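## Task

The scoop starts in the right gripper. Set it down on the table next to the litter pan, touching only the table, with its hollow facing upward and staying at rest on its own. Every other object must finish within roughly 2 to 3 cm of its original spot and be rotated only a little. If the robot is what keeps things in position at the end, the goal is not met.

## Robot and tools

Robot: two six-joint arms, left_arm and right_arm, each with a parallel two-finger gripper. Bases in the scene frame: left_arm at (+0.003, +0.340, 0) m, right_arm at (-0.001, -0.289, -0.008) m, both turned only slightly. Scene frame: origin at table-top height, midway between the arms and a few cm behind the table's near edge; +x runs out over the table, +z is up, and left_arm sits on the +y side. The arm names do not correspond to image sides. On each gripper the fingers point along its +z and close along its y; the reported hand point lies between the pads, about 1 cm short of the tips.

Row layout (shared by execute_actions and move): one flat list of 14 numbers covering both arms, left_arm's 7 first, then right_arm's 7. Per arm the order is shoulder, elbow, waist, wrist pitch, wrist yaw, wrist roll, then gripper opening. The six joint numbers lie in [-1, 1] and are offsets, not poses; scale 1.0 = 1.258 rad shoulder, 1.238 elbow, 1.202 waist, 2.073 wrist pitch, 2.022 wrist yaw and wrist roll. The opening is absolute: +1 fully open, -1 closed. Joint ranges (rad): waist -2.618..3.054, shoulder 0..3.142, elbow 0..3.142, wrist pitch and yaw -1.571..1.571, wrist roll -2.094..2.094. Asking for more than 0.036 rad beyond a range gets the action (or, for the first action, the whole call) refused; exact ends can differ by that much.

execute_actions(actions): a list of actions; each action is a list of up to 15 rows, one row per 1/30 s step, the final row repeated to fill 15 steps (0.5 s). Offsets in every row count from the joint angles at the start of that action, not from the preceding row. An empty list just returns state and images.

move(target, speed, blocking): target is one 14-number row whose offsets count from the Joint positions in the latest result showing them. All joints progress proportionally, so the hand traces a curve; duration is clamped to 0.5-10 s. speed (0.01-2 rad/s, default 0.5) caps the joint with the longest travel. Paths ignore obstacles and the other arm. Faster moves and targets set deeper past a contact hit and press harder. blocking=false returns after 0.5 s while motion continues; check it with wait(0) and finish or cancel with wait or stop before sending more. The result adds a move: line giving the ending (done, off_target, moving, held, fault), limits=held or limits=none, and each arm's joint furthest from target.

wait(seconds 0-10) lets time run with commands held. stop() brakes a running move; the fingers still complete their motion. zoom_image(camera, region [x0,y0,x1,y1] pixels, at most 504x504) enlarges part of the latest image from cam_high, cam_low, cam_left_wrist or cam_right_wrist (all 504x504). read_manual(section) only returns licence text. finished_scene(scene) ends scene 1 or 2 irreversibly and reports success; the scoop must already be resting alone.

Results: a state line per arm with hand position (m) and orientation quaternion wxyz in the scene frame (less accurate at long reach); Joint positions and Joint velocities per arm in the joint order above plus finger gap in m (0.094 open); Joint targets being tracked; grip_measured on the command scale; joint torques (noisy, offset). Notes: "joint sent to its limit", "joint command not followed" (a clearance check altered targets), FAULT, MOTOR HOT (from 75 °C), OVER-TEMPERATURE FAULT (90 °C stop, 100 °C arm drops).

Motion details: each control step the joint target may lead the measured angle by only 0.202 (waist), 0.258 (shoulder), 0.238 (elbow), 0.573 (wrist pitch), 0.522 (yaw, roll) rad, and targets implying more than 70 mm of hand travel are scaled back, so big offsets need several actions. Sending zeros lets an arm sag; to hold it, command offsets back to the desired angles first, then zeros, adding more if it still falls short.

Gripping: to keep the scoop, command about 0.03 below grip_measured; smaller margins grip more lightly. Readings can be off by about 1 mm. Brief external tugs on held objects may occur, so do not grip loosely in transit.

Avoid: dropping or tossing the scoop, releasing it above the table, laying it on the pan or anything else, or leaving it cup down. Do not bump the litter pan or other objects more than about 2-3 cm or rotate them noticeably, and never push anything off the table. Keep arms clear of each other and of the bar and plate behind the bases (up to ~3 cm tall). Approach contacts slowly, avoid long loaded holds that heat motors, and after opening, lift clear so the scoop stays put unaided.

Each tool is called after ">>>" in YAML: its name, and indented under it one key for each argument.

## Session

>>> execute_actions:
  actions: []

Scene clock: 0.00 s.
left_arm: end_effector_position=(+0.3630, +0.3765, +0.3235) grip_measured=+1.000 end_effector_quat_wxyz=(+0.623, -0.219, +0.749, -0.046) | right_arm: end_effector_position=(+0.3236, -0.3213, +0.3979) grip_measured=-0.595 end_effector_quat_wxyz=(+0.457, -0.074, +0.885, -0.053)
Joint names: [shoulder, elbow, waist, wrist pitch, wrist yaw, wrist roll]
Joint positions: left_arm=[ 0.962  0.9    0.065 -0.155 -0.179 -0.413  0.094] | right_arm=[ 1.248  1.821 -0.025 -1.163 -0.051 -0.256  0.019]
Joint velocities: left_arm=[ 0.012  0.007 -0.022 -0.095 -0.022 -0.007  0.   ] | right_arm=[ 0.002 -0.012 -0.012 -0.051  0.037 -0.022 -0.   ]
Joint torques (N m, as the arm reports them, + toward a larger angle): no reading
Motor temperatures (°C, as the motors report them): left_arm=[22 20 19 21 21 20] | right_arm=[19 18 19 22 21 21]
Joint targets: left_arm=[0.954 0.908 0.066 -0.161 -0.181 -0.410] | right_arm=[1.237 1.830 -0.024 -1.160 -0.054 -0.255]
camera_calibration (this result's frames):
cam_left_wrist: T_world_to_cam=[[0.271404, -0.897387, 0.347904, 0.126788], [-0.667732, -0.435891, -0.603435, 0.605574], [0.693162, -0.0685316, -0.717516, 0.126957], [0, 0, 0, 1]] pos_world=[0.281948, 0.386443, 0.412409]
cam_right_wrist: T_world_to_cam=[[0.0955081, -0.97857, 0.182423, -0.41868], [-0.937529, -0.150019, -0.3139, 0.384055], [0.33454, -0.141047, -0.931766, 0.339311], [0, 0, 0, 1]] pos_world=[0.286537, -0.304234, 0.51309]

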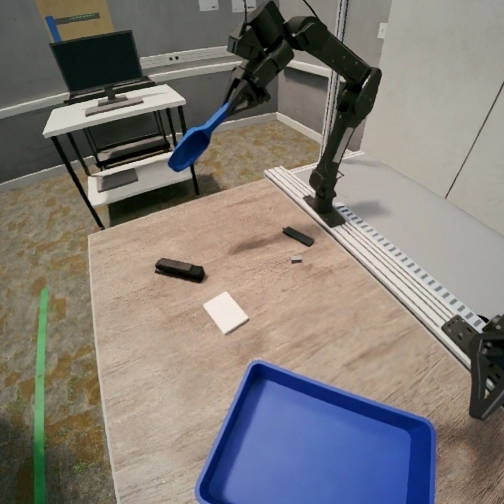

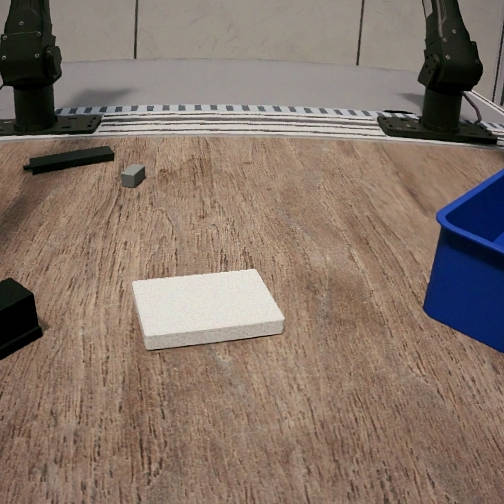

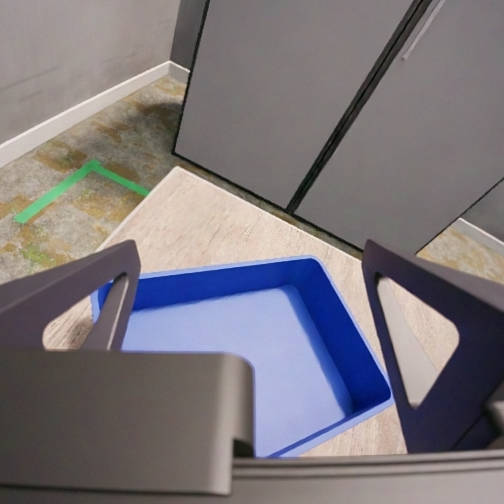

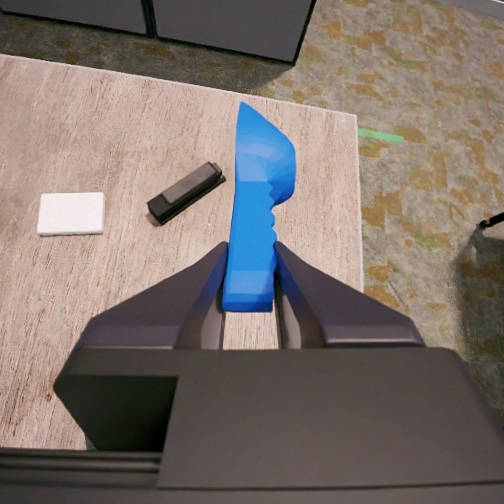

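>>> move:
  target: [0,0,0.3,0,0,0,1,0.21,-0.54,0.46,0.6,0.025,0.905,-0.68]
  speed: 0.6

>>> move:
  target: [0.3,0.4,0,-0.65,0.09,-0.67,1,0.21,-0.54,0.47,0.6,0,0,-0.68]
  speed: 0.6

Scene clock: 8.43 s.
left_arm: end_effector_position=(+0.3272, +0.4965, +0.3255) grip_measured=+1.000 end_effector_quat_wxyz=(+0.624, -0.345, +0.698, +0.064) | right_arm: end_effector_position=(+0.4510, -0.0854, +0.2631) grip_measured=-0.596 end_effector_quat_wxyz=(+0.303, +0.440, +0.679, +0.503)
Joint names: [shoulder, elbow, waist, wrist pitch, wrist yaw, wrist roll]
Joint positions: left_arm=[ 0.962  0.9    0.416 -0.155 -0.179 -0.413  0.094] | right_arm=[ 1.514  1.154  0.516  0.057 -0.01   1.57   0.019]
Joint velocities: left_arm=[-0.007 -0.002 -0.002  0.037  0.051 -0.051  0.   ] | right_arm=[-0.002  0.017  0.002 -0.037 -0.037  0.007 -0.   ]
Joint torques (N m, as the arm reports them, + toward a larger angle): left_arm=[-2.06  7.72  0.8   1.97  0.01 -0.02] | right_arm=[-8.15  7.44  0.92  2.16  0.13  0.01]
Motor temperatures (°C, as the motors report them): left_arm=[22 21 19 23 21 20] | right_arm=[19 19 19 25 21 21]
Joint targets: left_arm=[0.962 0.900 0.426 -0.155 -0.179 -0.413] | right_arm=[1.513 1.152 0.528 0.081 -0.001 1.573]
move: off_target (right_arm); limits=none; left_arm: farthest joint: the waist, 0.009 radians from its target (0.360 radians at the start); right_arm: farthest joint: the wrist pitch, 0.024 radians from its target (1.244 radians at the start)
camera_calibration (this result's frames):
cam_left_wrist: T_world_to_cam=[[0.562078, -0.751022, 0.346461, 0.0762379], [-0.474997, -0.636041, -0.608137, 0.672968], [0.677087, 0.177253, -0.714237, 0.0435504], [0, 0, 0, 1]] pos_world=[0.247319, 0.477572, 0.413948]
cam_right_wrist: T_world_to_cam=[[-0.283037, -0.130423, -0.9502, 0.36571], [-0.851233, 0.490639, 0.186213, 0.380802], [0.441919, 0.861547, -0.24989, 0.0621575], [0, 0, 0, 1]] pos_world=[0.400192, -0.192691, 0.292119]

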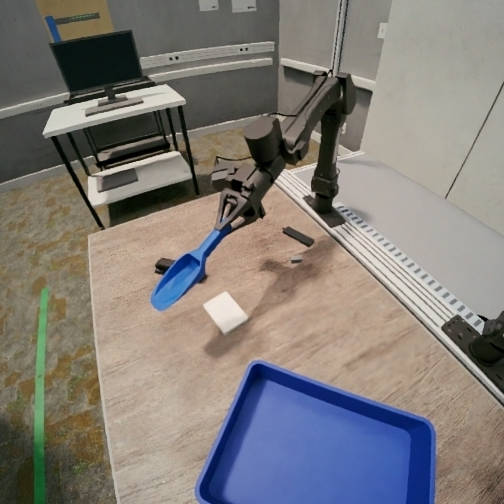

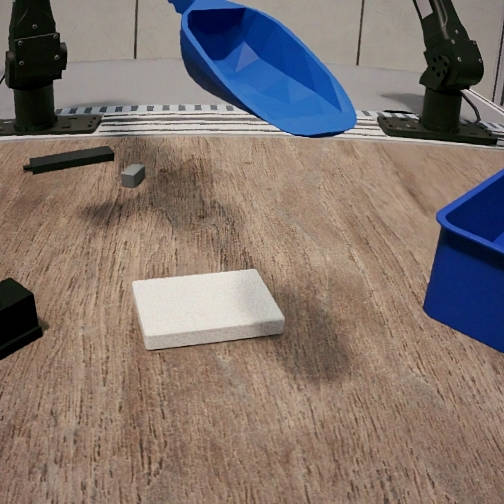

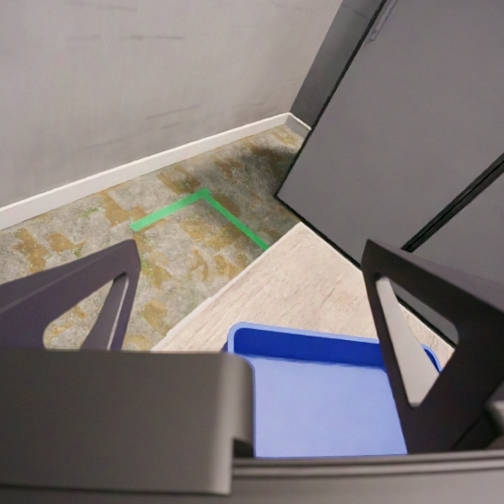

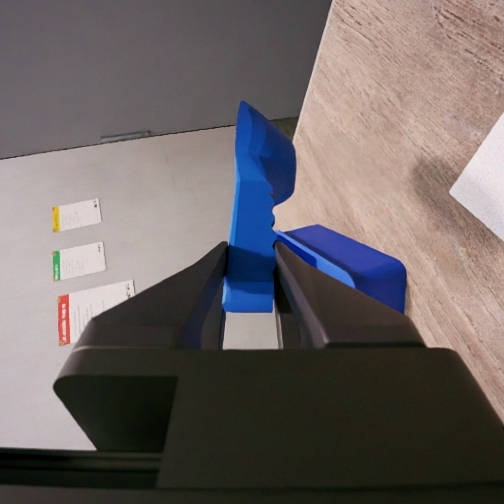

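Scene clock: 11.50 s.
left_arm: end_effector_position=(+0.2188, +0.4219, +0.1960) grip_measured=+1.000 end_effector_quat_wxyz=(-0.052, +0.873, -0.484, +0.033) | right_arm: end_effector_position=(+0.2480, +0.0833, +0.1512) grip_measured=-0.596 end_effector_quat_wxyz=(+0.190, +0.211, +0.676, +0.680)
Joint names: [shoulder, elbow, waist, wrist pitch, wrist yaw, wrist roll]
Joint positions: left_arm=[ 1.324  1.362  0.416 -1.48   0.    -1.757  0.094] | right_arm=[ 1.772  0.491  1.068  1.273 -0.01   1.57   0.019]
Joint velocities: left_arm=[-0.007  0.007 -0.002  0.051 -0.007 -0.037  0.   ] | right_arm=[-0.022 -0.007 -0.017 -0.037  0.066  0.037 -0.001]
Joint torques (N m, as the arm reports them, + toward a larger angle): left_arm=[-2.62  8.76  0.1   0.24  0.   -0.08] | right_arm=[-7.11  4.2   0.91  2.25  0.04 -0.01]
Motor temperatures (°C, as the motors report them): left_arm=[22 21 19 23 21 20] | right_arm=[19 19 19 26 21 21]
Joint targets: left_arm=[1.339 1.395 0.416 -1.502 0.003 -1.767] | right_arm=[1.778 0.485 1.081 1.301 -0.010 1.570]
move: off_target (left_arm, right_arm); limits=none; left_arm: farthest joint: the elbow, 0.033 radians from its target (0.495 radians at the start); right_arm: farthest joint: the wrist pitch, 0.027 radians from its target (1.244 radians at the start)
camera_calibration (this result's frames):
cam_left_wrist: T_world_to_cam=[[0.837722, 0.532045, 0.123081, -0.431883], [0.36652, -0.714861, 0.595514, 0.10858], [0.404826, -0.453764, -0.79386, 0.379065], [0, 0, 0, 1]] pos_world=[0.168546, 0.479407, 0.289421]
cam_right_wrist: T_world_to_cam=[[-0.00670484, -0.00129737, -0.999977, 0.152153], [-0.998942, -0.0454962, 0.00675692, 0.254429], [-0.0455039, 0.998964, -0.000990949, 0.0504106], [0, 0, 0, 1]] pos_world=[0.257474, -0.0385854, 0.15048]

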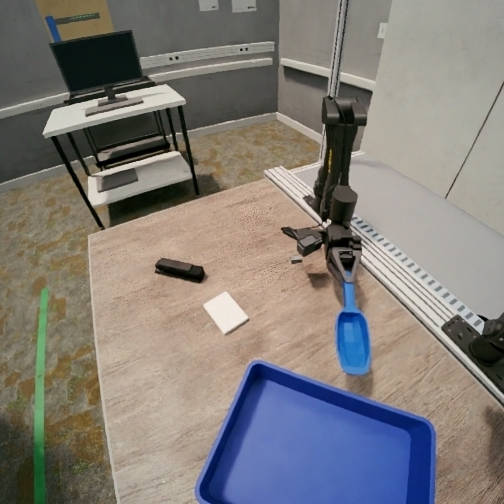

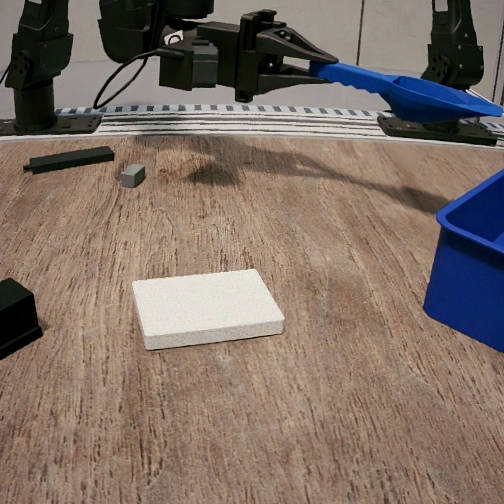

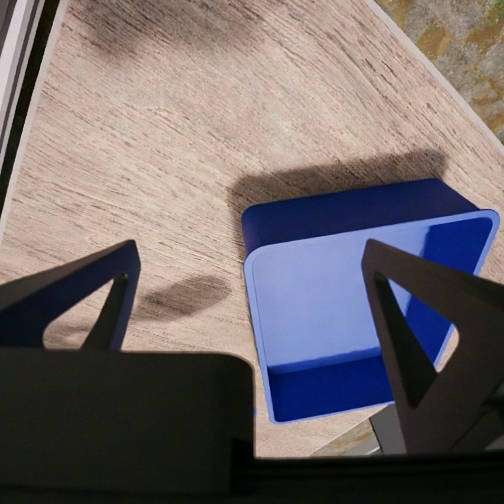

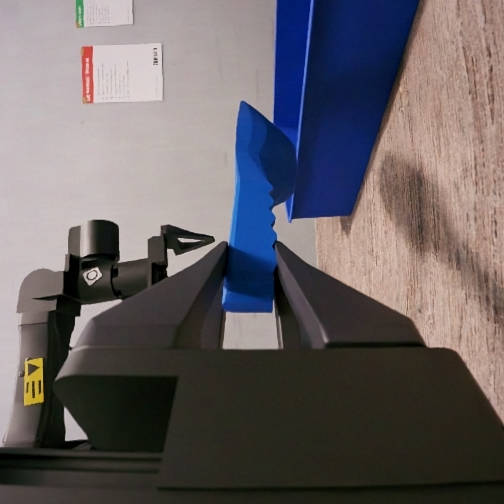

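>>> move:
  target: [0.36,0.43,-0.88,-0.04,0,0.048,1,0,0,0,0.013,0,0,-0.68]
  speed: 0.6

Scene clock: 15.53 s.
left_arm: end_effector_position=(+0.2693, +0.1217, +0.2073) grip_measured=+1.000 end_effector_quat_wxyz=(+0.019, -0.473, +0.880, -0.050) | right_arm: end_effector_position=(+0.2480, +0.0833, +0.1512) grip_measured=-0.596 end_effector_quat_wxyz=(+0.190, +0.211, +0.676, +0.680)
Joint names: [shoulder, elbow, waist, wrist pitch, wrist yaw, wrist roll]
Joint positions: left_arm=[ 1.768  1.86  -0.642 -1.539  0.005 -1.671  0.094] | right_arm=[ 1.772  0.491  1.068  1.273 -0.01   1.57   0.019]
Joint velocities: left_arm=[-0.012  0.017  0.002 -0.007  0.022  0.037  0.   ] | right_arm=[-0.017 -0.002  0.012  0.007  0.037  0.037  0.   ]
Joint torques (N m, as the arm reports them, + toward a larger angle): left_arm=[-7.01  8.63  0.29  0.15 -0.03  0.03] | right_arm=[-7.65  4.69  0.01  2.22  0.04 -0.01]
Motor temperatures (°C, as the motors report them): left_arm=[23 22 19 23 21 20] | right_arm=[20 19 19 27 21 21]
Joint targets: left_arm=[1.777 1.895 -0.641 -1.563 0.000 -1.660] | right_arm=[1.772 0.491 1.068 1.301 -0.010 1.570]
move: off_target (left_arm, right_arm); limits=none; left_arm: farthest joint: the elbow, 0.035 radians from its target (0.532 radians at the start); right_arm: farthest joint: the wrist pitch, 0.027 radians from its target (0.026 radians at the start)
camera_calibration (this result's frames):
cam_left_wrist: T_world_to_cam=[[0.833251, -0.542807, 0.105129, -0.180048], [-0.488111, -0.632888, 0.601, 0.0877937], [-0.259692, -0.552099, -0.792305, 0.421972], [0, 0, 0, 1]] pos_world=[0.302461, 0.190803, 0.300495]
cam_right_wrist: T_world_to_cam=[[-0.00670484, -0.00129737, -0.999977, 0.152153], [-0.998942, -0.0454962, 0.00675692, 0.254429], [-0.0455039, 0.998964, -0.000990949, 0.0504106], [0, 0, 0, 1]] pos_world=[0.257474, -0.0385854, 0.15048]

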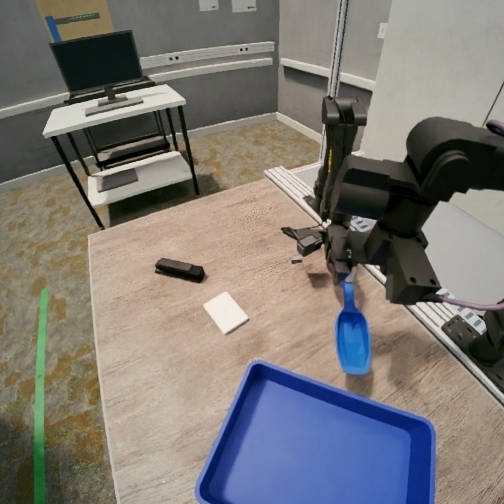

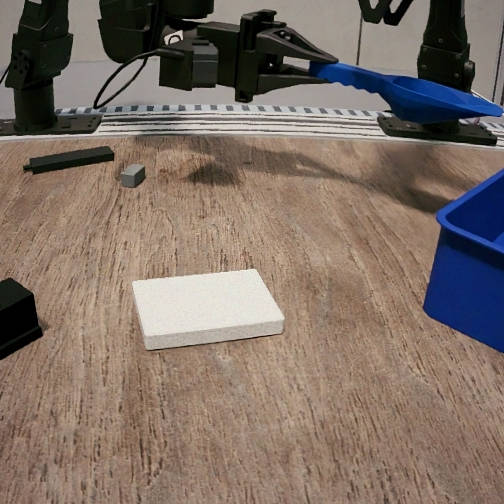

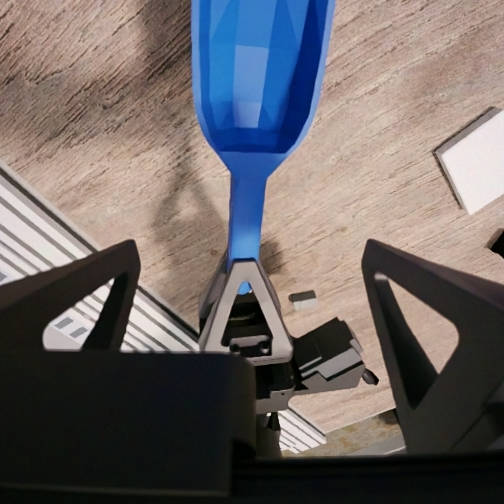

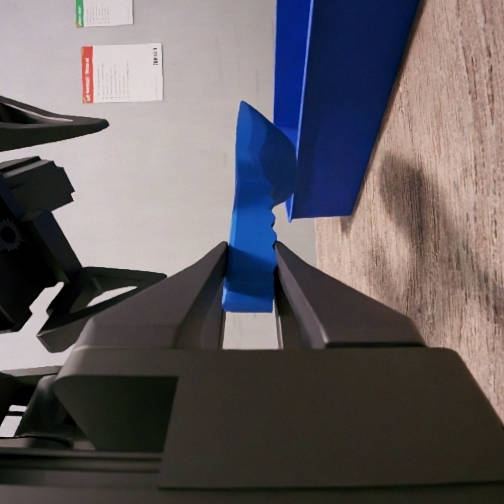

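>>> move:
  target: [0.09,-0.1,-0.008,0.058,0,0,0.1,0,0,0,0.013,0,0,-0.68]
  speed: 0.2

Scene clock: 18.07 s.
left_arm: end_effector_position=(+0.2801, +0.1131, +0.1451) grip_measured=+0.102 end_effector_quat_wxyz=(+0.000, -0.474, +0.881, -0.003) | right_arm: end_effector_position=(+0.2480, +0.0833, +0.1511) grip_measured=-0.596 end_effector_quat_wxyz=(+0.190, +0.211, +0.676, +0.680)
Joint names: [shoulder, elbow, waist, wrist pitch, wrist yaw, wrist roll]
Joint positions: left_arm=[ 1.877  1.752 -0.642 -1.424  0.005 -1.671  0.052] | right_arm=[ 1.772  0.491  1.068  1.273 -0.01   1.57   0.019]
Joint velocities: left_arm=[-0.002  0.007 -0.022  0.007  0.007 -0.051 -0.001] | right_arm=[ 0.007  0.007  0.007 -0.037  0.022 -0.051 -0.   ]
Joint torques (N m, as the arm reports them, + toward a larger angle): left_arm=[-8.89  5.3  -1.1   0.24  0.06 -0.02] | right_arm=[-7.66  4.69 -0.02  2.22  0.04 -0.01]
Motor temperatures (°C, as the motors report them): left_arm=[23 22 19 23 21 20] | right_arm=[20 19 19 27 21 21]
Joint targets: left_arm=[1.881 1.736 -0.651 -1.419 0.005 -1.671] | right_arm=[1.772 0.491 1.068 1.300 -0.010 1.570]
move: off_target (right_arm); limits=none; left_arm: farthest joint: the elbow, 0.016 radians from its target (0.123 radians at the start); right_arm: farthest joint: the wrist pitch, 0.027 radians from its target (0.027 radians at the start)
camera_calibration (this result's frames):
cam_left_wrist: T_world_to_cam=[[0.837703, -0.546101, 0.00518657, -0.173604], [-0.441203, -0.671133, 0.595752, 0.11694], [-0.32186, -0.501351, -0.803152, 0.384003], [0, 0, 0, 1]] pos_world=[0.320618, 0.176197, 0.239646]
cam_right_wrist: T_world_to_cam=[[-0.00691543, -0.00161529, -0.999975, 0.152136], [-0.99894, -0.0455057, 0.00698177, 0.254393], [-0.0455159, 0.998963, -0.00129889, 0.0504588], [0, 0, 0, 1]] pos_world=[0.257472, -0.0385844, 0.150422]

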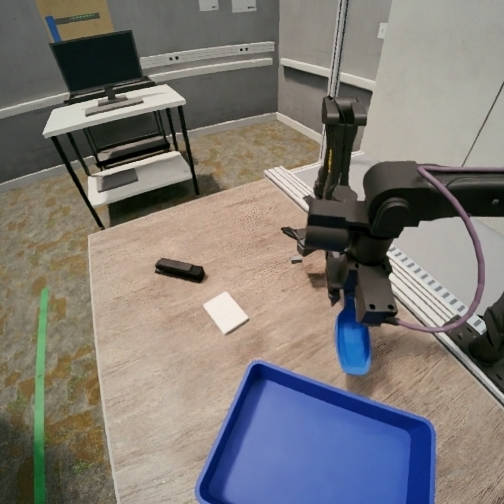

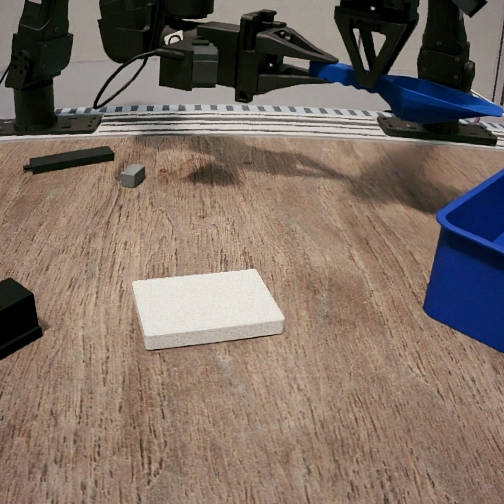

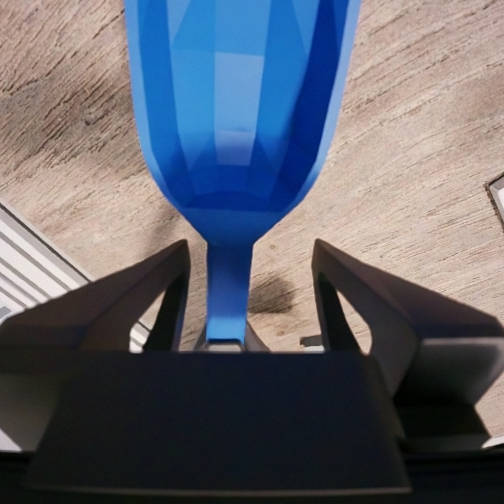

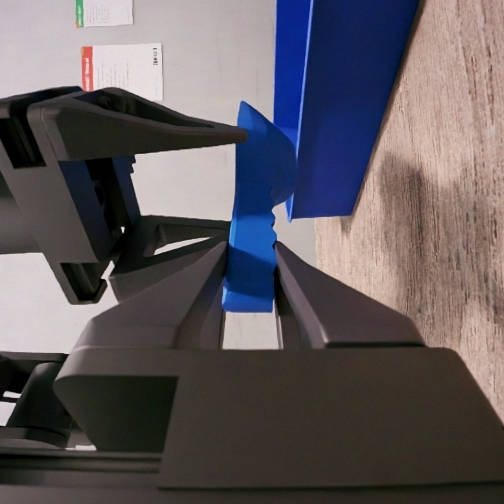

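>>> move:
  target: [0,-0.056,-0.028,0.008,0,0,-0.2,0,0,0,0.013,0,0,-0.68]
  speed: 0.1

Scene clock: 20.50 s.
left_arm: end_effector_position=(+0.2677, +0.1116, +0.1329) grip_measured=-0.198 end_effector_quat_wxyz=(-0.007, -0.462, +0.887, +0.015) | right_arm: end_effector_position=(+0.2480, +0.0833, +0.1510) grip_measured=-0.596 end_effector_quat_wxyz=(+0.190, +0.211, +0.677, +0.679)
Joint names: [shoulder, elbow, waist, wrist pitch, wrist yaw, wrist roll]
Joint positions: left_arm=[ 1.877  1.704 -0.668 -1.413  0.005 -1.671  0.038] | right_arm=[ 1.772  0.491  1.068  1.273 -0.01   1.57   0.019]
Joint velocities: left_arm=[ 0.002  0.002 -0.002 -0.037 -0.007  0.066  0.001] | right_arm=[-0.007  0.002 -0.007  0.066 -0.022  0.007  0.001]
Joint torques (N m, as the arm reports them, + toward a larger angle): left_arm=[-9.08  5.05 -0.84  0.23  0.05 -0.03] | right_arm=[-7.65  4.68 -0.02  2.23  0.04 -0.01]
Motor temperatures (°C, as the motors report them): left_arm=[23 22 19 22 21 20] | right_arm=[20 19 19 28 21 21]
Joint targets: left_arm=[1.877 1.683 -0.676 -1.408 0.005 -1.671] | right_arm=[1.772 0.491 1.068 1.300 -0.010 1.570]
move: off_target (left_arm, right_arm); limits=none; left_arm: farthest joint: the elbow, 0.021 radians from its target (0.070 radians at the start); right_arm: farthest joint: the wrist pitch, 0.027 radians from its target (0.027 radians at the start)
camera_calibration (this result's frames):
cam_left_wrist: T_world_to_cam=[[0.822906, -0.567227, -0.0328465, -0.152586], [-0.441014, -0.674114, 0.592518, 0.118449], [-0.358234, -0.473101, -0.804888, 0.37632], [0, 0, 0, 1]] pos_world=[0.312613, 0.171334, 0.2277]
cam_right_wrist: T_world_to_cam=[[-0.00712601, -0.00193321, -0.999973, 0.15212], [-0.998938, -0.0455152, 0.00720663, 0.254357], [-0.0455279, 0.998962, -0.00160682, 0.0505069], [0, 0, 0, 1]] pos_world=[0.257471, -0.0385833, 0.150364]

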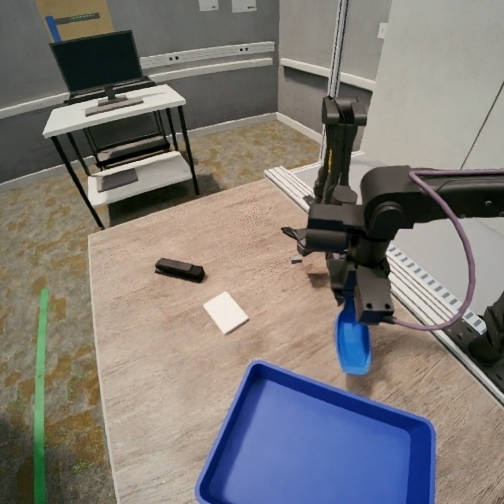

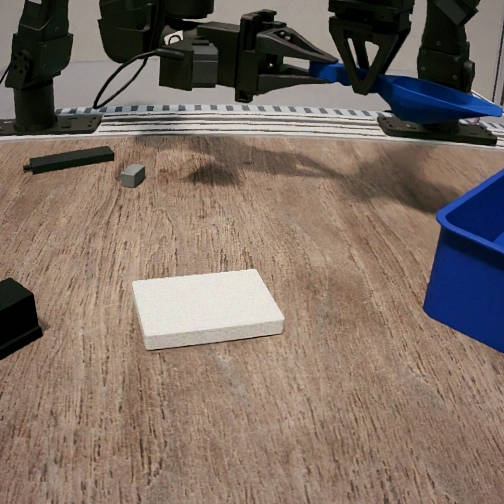

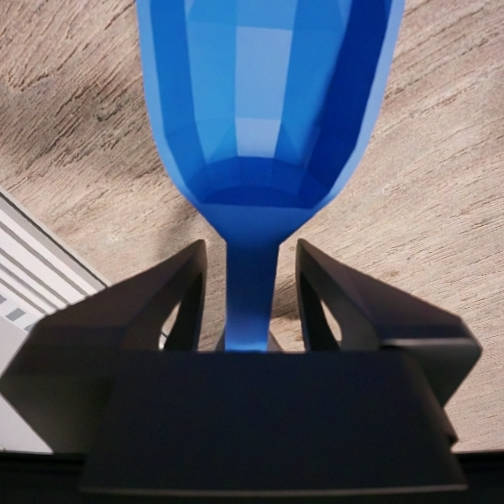

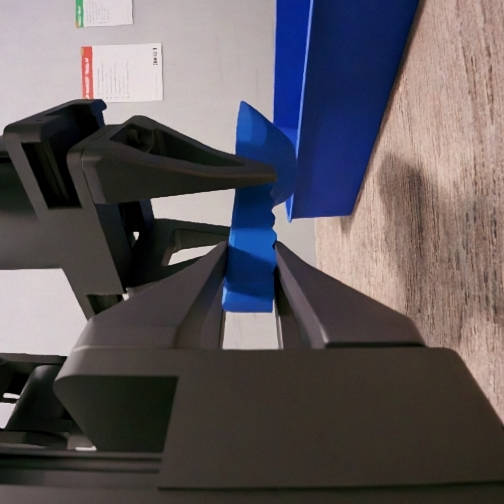

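>>> execute_actions:
  actions:
    - [[0,0,0,0,0,0,-0.75,0,0,0,0.013,0,0,-0.68]]
    - [[0,0,0,0,0,0,-0.75,0,0,0,0.013,0,0,-0.68]]

Scene clock: 22.43 s.
left_arm: end_effector_position=(+0.2673, +0.1120, +0.1329) grip_measured=-0.615 end_effector_quat_wxyz=(-0.008, -0.457, +0.889, +0.016) | right_arm: end_effector_position=(+0.2485, +0.0830, +0.1512) grip_measured=-0.596 end_effector_quat_wxyz=(+0.190, +0.212, +0.676, +0.680)
Joint names: [shoulder, elbow, waist, wrist pitch, wrist yaw, wrist roll]
Joint positions: left_arm=[ 1.877  1.704 -0.668 -1.416  0.005 -1.66   0.018] | right_arm=[ 1.772  0.491  1.067  1.274 -0.01   1.57   0.019]
Joint velocities: left_arm=[-0.007  0.002  0.007 -0.051  0.007 -0.066  0.002] | right_arm=[-0.007  0.007  0.002  0.007  0.037 -0.051 -0.001]
Joint torques (N m, as the arm reports them, + toward a larger angle): left_arm=[-9.08  6.41  0.09  0.15  0.   -0.01] | right_arm=[-7.66  4.68 -0.02  2.23  0.04 -0.01]
Motor temperatures (°C, as the motors report them): left_arm=[23 22 19 22 21 20] | right_arm=[20 19 19 28 21 21]
Joint targets: left_arm=[1.877 1.704 -0.668 -1.416 0.005 -1.664] | right_arm=[1.772 0.491 1.067 1.301 -0.010 1.570]
camera_calibration (this result's frames):
cam_left_wrist: T_world_to_cam=[[0.816741, -0.575934, -0.0351297, -0.149094], [-0.447032, -0.670088, 0.592574, 0.119647], [-0.364824, -0.468276, -0.804749, 0.377559], [0, 0, 0, 1]] pos_world=[0.313, 0.171108, 0.227703]
cam_right_wrist: T_world_to_cam=[[-0.00652363, -0.00100715, -0.999978, 0.152164], [-0.999012, -0.0439628, 0.0065616, 0.254822], [-0.0439685, 0.999033, -0.000719354, 0.0503237], [0, 0, 0, 1]] pos_world=[0.257776, -0.0389191, 0.150524]

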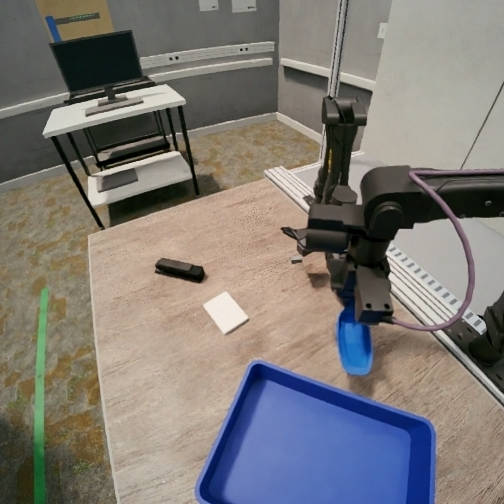

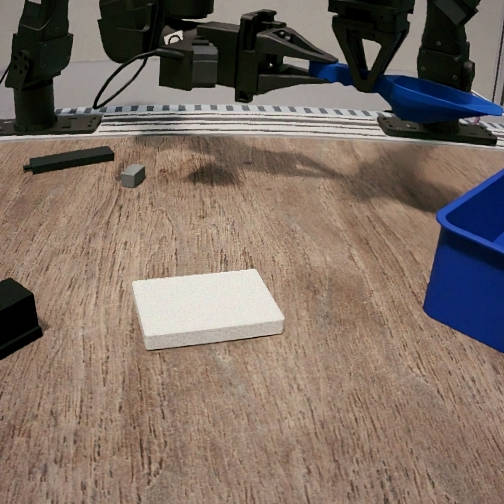

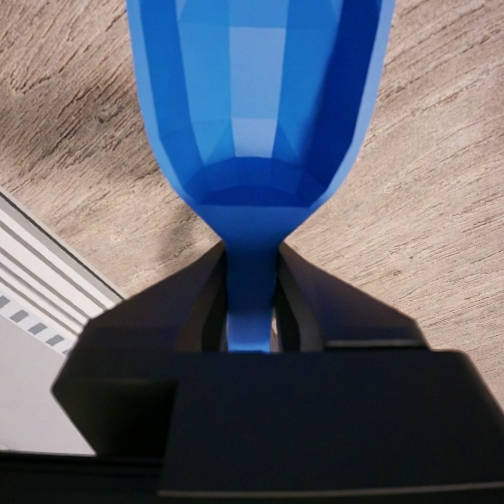

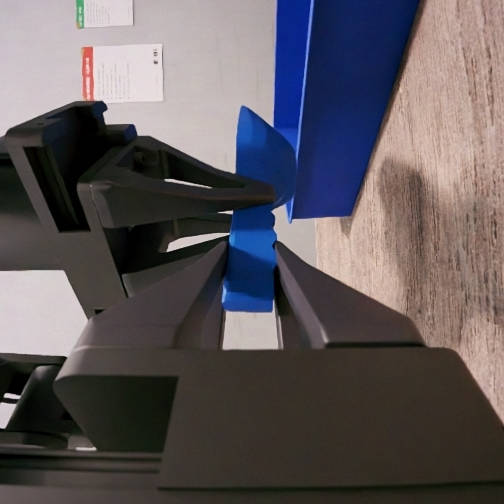

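>>> execute_actions:
  actions:
    - [[0,0,0,0,0,0,-0.72,0,0,0,0.013,0,0,-0.35]]

>>> move:
  target: [0,0,0,0,0,0,-0.72,-0.135,-0.165,0,0.03,0,0,-0.35]
  speed: 0.25

>>> move:
  target: [0,0.03,0,0,0,0.9,-0.72,-0.7,0,0.2,0,0,0,-0.35]
  speed: 0.8

>>> move:
  target: [-0.11,-0.24,0.325,0.09,0,0.14,-0.72,0,0,0,0,0,0,-0.35]
  speed: 0.4

Scene clock: 25.33 s.
left_arm: end_effector_position=(+0.2673, +0.1120, +0.1329) grip_measured=-0.615 end_effector_quat_wxyz=(-0.008, -0.457, +0.889, +0.015) | right_arm: end_effector_position=(+0.2486, +0.0829, +0.1548) grip_measured=-0.352 end_effector_quat_wxyz=(+0.192, +0.210, +0.671, +0.684)
Joint names: [shoulder, elbow, waist, wrist pitch, wrist yaw, wrist roll]
Joint positions: left_arm=[ 1.877  1.704 -0.668 -1.416  0.005 -1.66   0.018] | right_arm=[ 1.772  0.491  1.067  1.288 -0.01   1.57   0.03 ]
Joint velocities: left_arm=[-0.007 -0.017  0.002  0.007  0.051  0.066  0.001] | right_arm=[-0.007 -0.002 -0.022 -0.007  0.007 -0.081  0.001]
Joint torques (N m, as the arm reports them, + toward a larger angle): left_arm=[-8.85  6.63 -0.12  0.07 -0.03 -0.08] | right_arm=[-7.68  4.71 -0.01  2.07  0.04 -0.01]
Motor temperatures (°C, as the motors report them): left_arm=[24 22 19 22 21 20] | right_arm=[20 19 19 29 21 21]
Joint targets: left_arm=[1.877 1.704 -0.668 -1.416 0.005 -1.660] | right_arm=[1.772 0.491 1.067 1.301 -0.010 1.570]
camera_calibration (this result's frames):
cam_left_wrist: T_world_to_cam=[[0.81652, -0.576245, -0.0351663, -0.148989], [-0.447127, -0.669746, 0.59289, 0.119538], [-0.365202, -0.468383, -0.804515, 0.377601], [0, 0, 0, 1]] pos_world=[0.313001, 0.171068, 0.227674]
cam_right_wrist: T_world_to_cam=[[0.00149552, 0.0110628, -0.999938, 0.152766], [-0.999049, -0.0435466, -0.00197597, 0.25618], [-0.0435658, 0.99899, 0.0109872, 0.0484892], [0, 0, 0, 1]] pos_world=[0.25782, -0.0389745, 0.15273]

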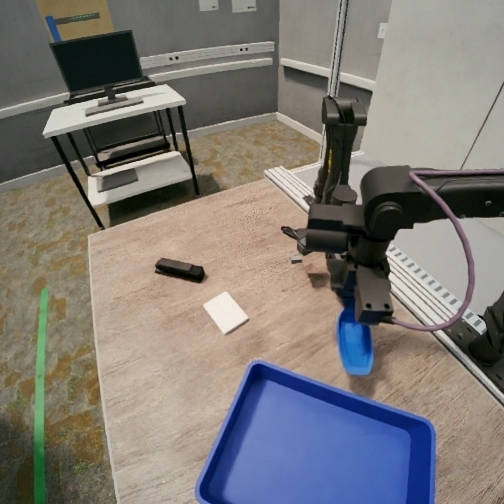

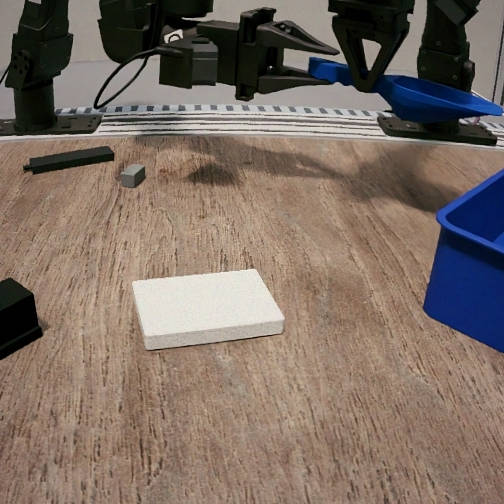

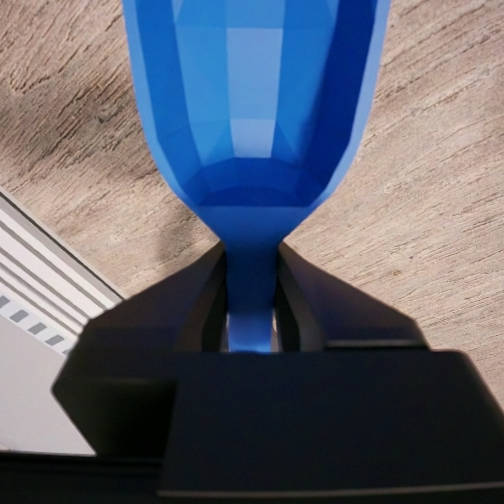

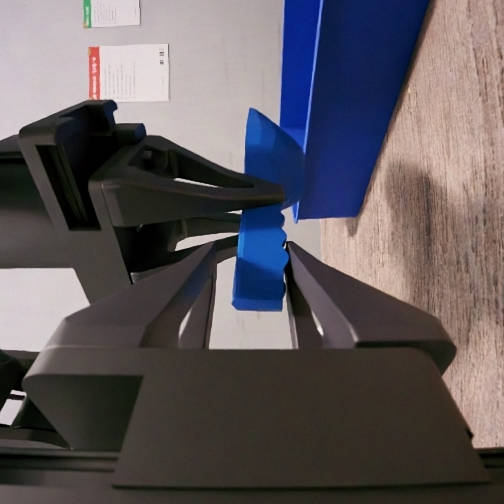

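Scene clock: 26.63 s.
left_arm: end_effector_position=(+0.2673, +0.1120, +0.1329) grip_measured=-0.615 end_effector_quat_wxyz=(-0.008, -0.457, +0.889, +0.015) | right_arm: end_effector_position=(+0.2216, +0.0424, +0.1550) grip_measured=-0.352 end_effector_quat_wxyz=(+0.192, +0.210, +0.669, +0.686)
Joint names: [shoulder, elbow, waist, wrist pitch, wrist yaw, wrist roll]
Joint positions: left_arm=[ 1.877  1.704 -0.668 -1.416  0.005 -1.66   0.018] | right_arm=[ 1.627  0.297  1.067  1.341 -0.01   1.57   0.03 ]
Joint velocities: left_arm=[-0.017  0.002 -0.007 -0.051  0.007  0.037 -0.   ] | right_arm=[ 0.002 -0.007  0.012 -0.022 -0.066  0.051 -0.001]
Joint torques (N m, as the arm reports them, + toward a larger angle): left_arm=[-9.01  6.44 -0.01  0.15 -0.03 -0.02] | right_arm=[-7.93  3.54 -0.01  2.02  0.04  0.  ]
Motor temperatures (°C, as the motors report them): left_arm=[24 22 19 22 21 20] | right_arm=[20 19 19 29 21 21]
Joint targets: left_arm=[1.877 1.704 -0.668 -1.416 0.005 -1.660] | right_arm=[1.602 0.287 1.067 1.351 -0.010 1.570]
move: off_target (right_arm); limits=none; left_arm: farthest joint: the waist, 0.000 radians from its target (0.000 radians at the start); right_arm: farthest joint: the shoulder, 0.024 radians from its target (0.170 radians at the start)
camera_calibration (this result's frames):
cam_left_wrist: T_world_to_cam=[[0.81652, -0.576245, -0.0351663, -0.148989], [-0.447127, -0.669746, 0.59289, 0.119538], [-0.365202, -0.468383, -0.804515, 0.377601], [0, 0, 0, 1]] pos_world=[0.313001, 0.171068, 0.227674]
cam_right_wrist: T_world_to_cam=[[0.00423996, 0.0151909, -0.999876, 0.152629], [-0.999047, -0.0433806, -0.00489552, 0.22797], [-0.0434495, 0.998943, 0.0149925, 0.087158], [0, 0, 0, 1]] pos_world=[0.230892, -0.079495, 0.152419]

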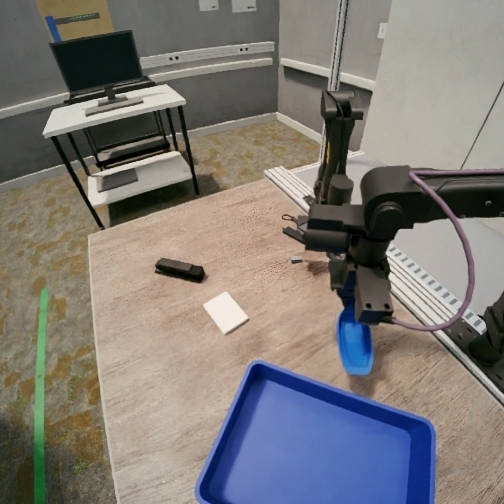

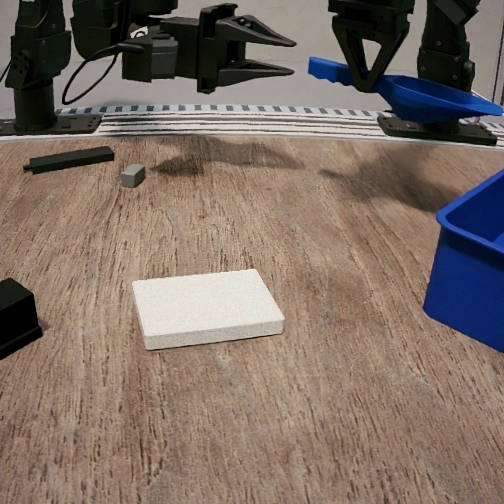

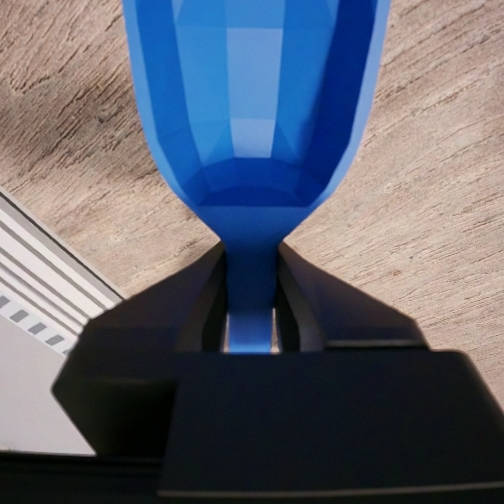

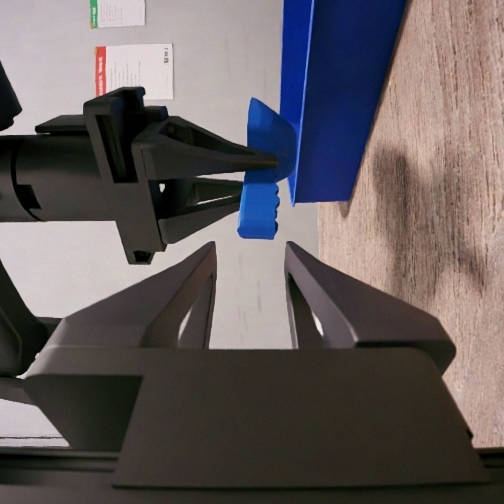

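Scene clock: 29.80 s.
left_arm: end_effector_position=(+0.2673, +0.1120, +0.1329) grip_measured=-0.620 end_effector_quat_wxyz=(-0.017, +0.416, +0.909, +0.003) | right_arm: end_effector_position=(+0.0892, -0.0761, +0.4289) grip_measured=-0.352 end_effector_quat_wxyz=(+0.162, +0.069, +0.331, +0.927)
Joint names: [shoulder, elbow, waist, wrist pitch, wrist yaw, wrist roll]
Joint positions: left_arm=[ 1.877  1.704 -0.668 -1.416  0.005  0.147  0.018] | right_arm=[ 0.767  0.297  1.295  1.34  -0.01   1.57   0.03 ]
Joint velocities: left_arm=[ 0.007 -0.012 -0.002  0.007 -0.022  0.022  0.001] | right_arm=[-0.012  0.002  0.002  0.037  0.081  0.037  0.   ]
Joint torques (N m, as the arm reports them, + toward a larger angle): left_arm=[-9.13  8.99 -0.19  0.15  0.01  0.02] | right_arm=[-1.35  6.62  0.97  1.13  0.04 -0.01]
Motor temperatures (°C, as the motors report them): left_arm=[24 22 19 22 21 20] | right_arm=[20 19 19 29 21 21]
Joint targets: left_arm=[1.877 1.741 -0.668 -1.416 0.005 0.159] | right_arm=[0.746 0.297 1.308 1.341 -0.010 1.570]
move: off_target (left_arm, right_arm); limits=none; left_arm: farthest joint: the elbow, 0.038 radians from its target (0.038 radians at the start); right_arm: farthest joint: the shoulder, 0.021 radians from its target (0.880 radians at the start)
camera_calibration (this result's frames):
cam_left_wrist: T_world_to_cam=[[-0.751971, -0.659153, 0.00757598, 0.2738], [-0.513452, 0.592884, 0.620367, -0.00775768], [-0.413408, 0.462608, -0.784275, 0.283556], [0, 0, 0, 1]] pos_world=[0.319131, 0.0539002, 0.225125]
cam_right_wrist: T_world_to_cam=[[0.277522, 0.719164, -0.637012, 0.302415], [-0.894758, -0.0479689, -0.443968, 0.270575], [-0.349843, 0.693182, 0.630165, -0.0641398], [0, 0, 0, 1]] pos_world=[0.135733, -0.160046, 0.353187]

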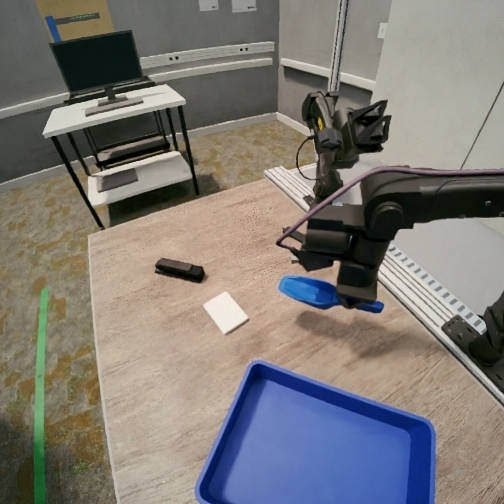

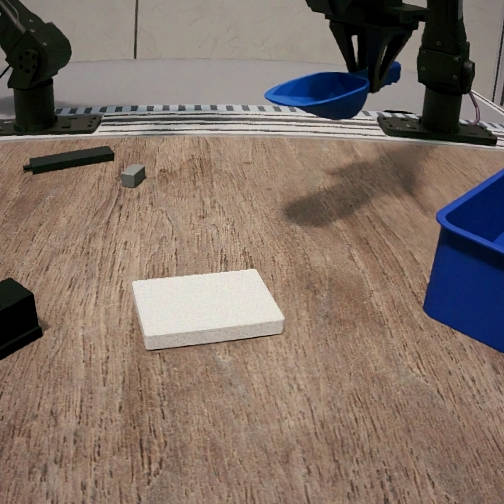

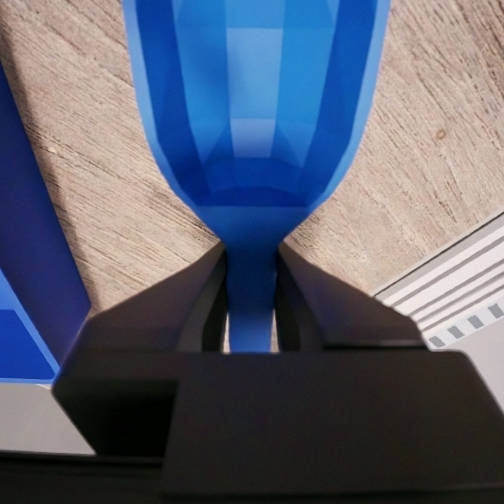

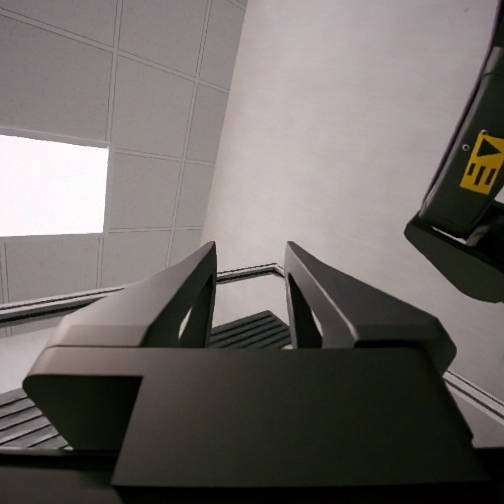

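Scene clock: 31.47 s.
left_arm: end_effector_position=(+0.3065, +0.2376, +0.0978) grip_measured=-0.619 end_effector_quat_wxyz=(-0.015, +0.362, +0.932, +0.001) | right_arm: end_effector_position=(+0.0892, -0.0761, +0.4289) grip_measured=-0.352 end_effector_quat_wxyz=(+0.162, +0.069, +0.331, +0.927)
Joint names: [shoulder, elbow, waist, wrist pitch, wrist yaw, wrist roll]
Joint positions: left_arm=[ 1.769  1.424 -0.279 -1.242  0.005  0.419  0.018] | right_arm=[ 0.767  0.297  1.295  1.34  -0.01   1.57   0.03 ]
Joint velocities: left_arm=[-0.007 -0.012 -0.007  0.022 -0.037 -0.037 -0.   ] | right_arm=[-0.012 -0.002 -0.007 -0.022 -0.037 -0.007 -0.001]
Joint torques (N m, as the arm reports them, + toward a larger angle): left_arm=[-10.76   5.09   0.09   0.28   0.     0.11] | right_arm=[ 0.55  6.62 -0.01  1.13  0.04 -0.01]
Motor temperatures (°C, as the motors report them): left_arm=[24 22 19 22 21 20] | right_arm=[20 19 19 28 21 21]
Joint targets: left_arm=[1.738 1.407 -0.277 -1.229 0.005 0.431] | right_arm=[0.767 0.297 1.295 1.340 -0.010 1.570]
move: off_target (left_arm); limits=none; left_arm: farthest joint: the shoulder, 0.031 radians from its target (0.138 radians at the start); right_arm: farthest joint: the waist, 0.000 radians from its target (0.000 radians at the start)
camera_calibration (this result's frames):
cam_left_wrist: T_world_to_cam=[[-0.669771, -0.742517, 0.00874664, 0.380884], [-0.580774, 0.531141, 0.61692, -0.00462138], [-0.462719, 0.408115, -0.786977, 0.242438], [0, 0, 0, 1]] pos_world=[0.364602, 0.186325, 0.190313]
cam_right_wrist: T_world_to_cam=[[0.277522, 0.719164, -0.637012, 0.302415], [-0.894758, -0.0479689, -0.443968, 0.270575], [-0.349843, 0.693182, 0.630165, -0.0641398], [0, 0, 0, 1]] pos_world=[0.135733, -0.160046, 0.353187]

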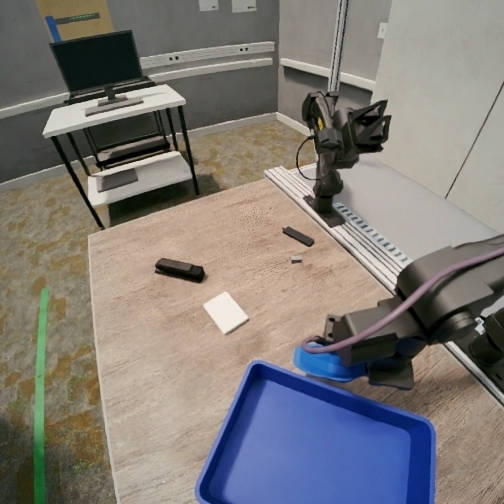

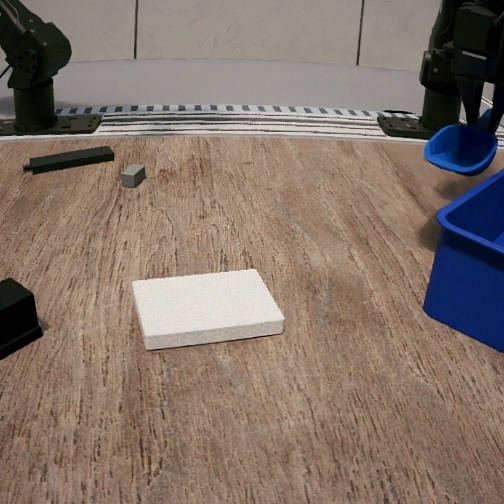

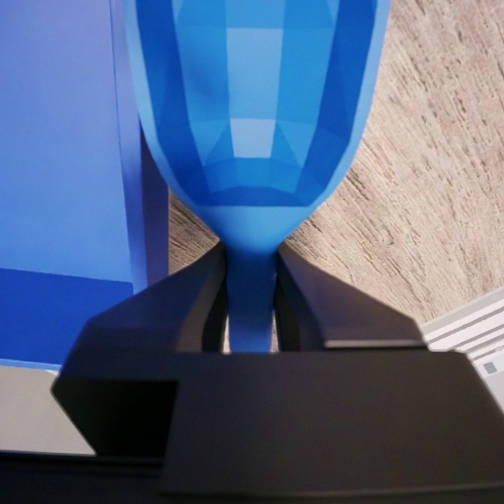

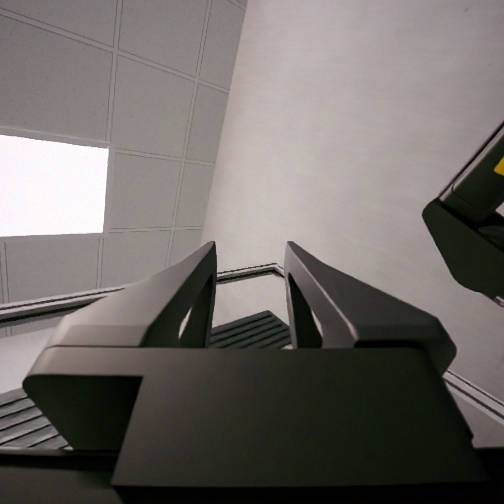

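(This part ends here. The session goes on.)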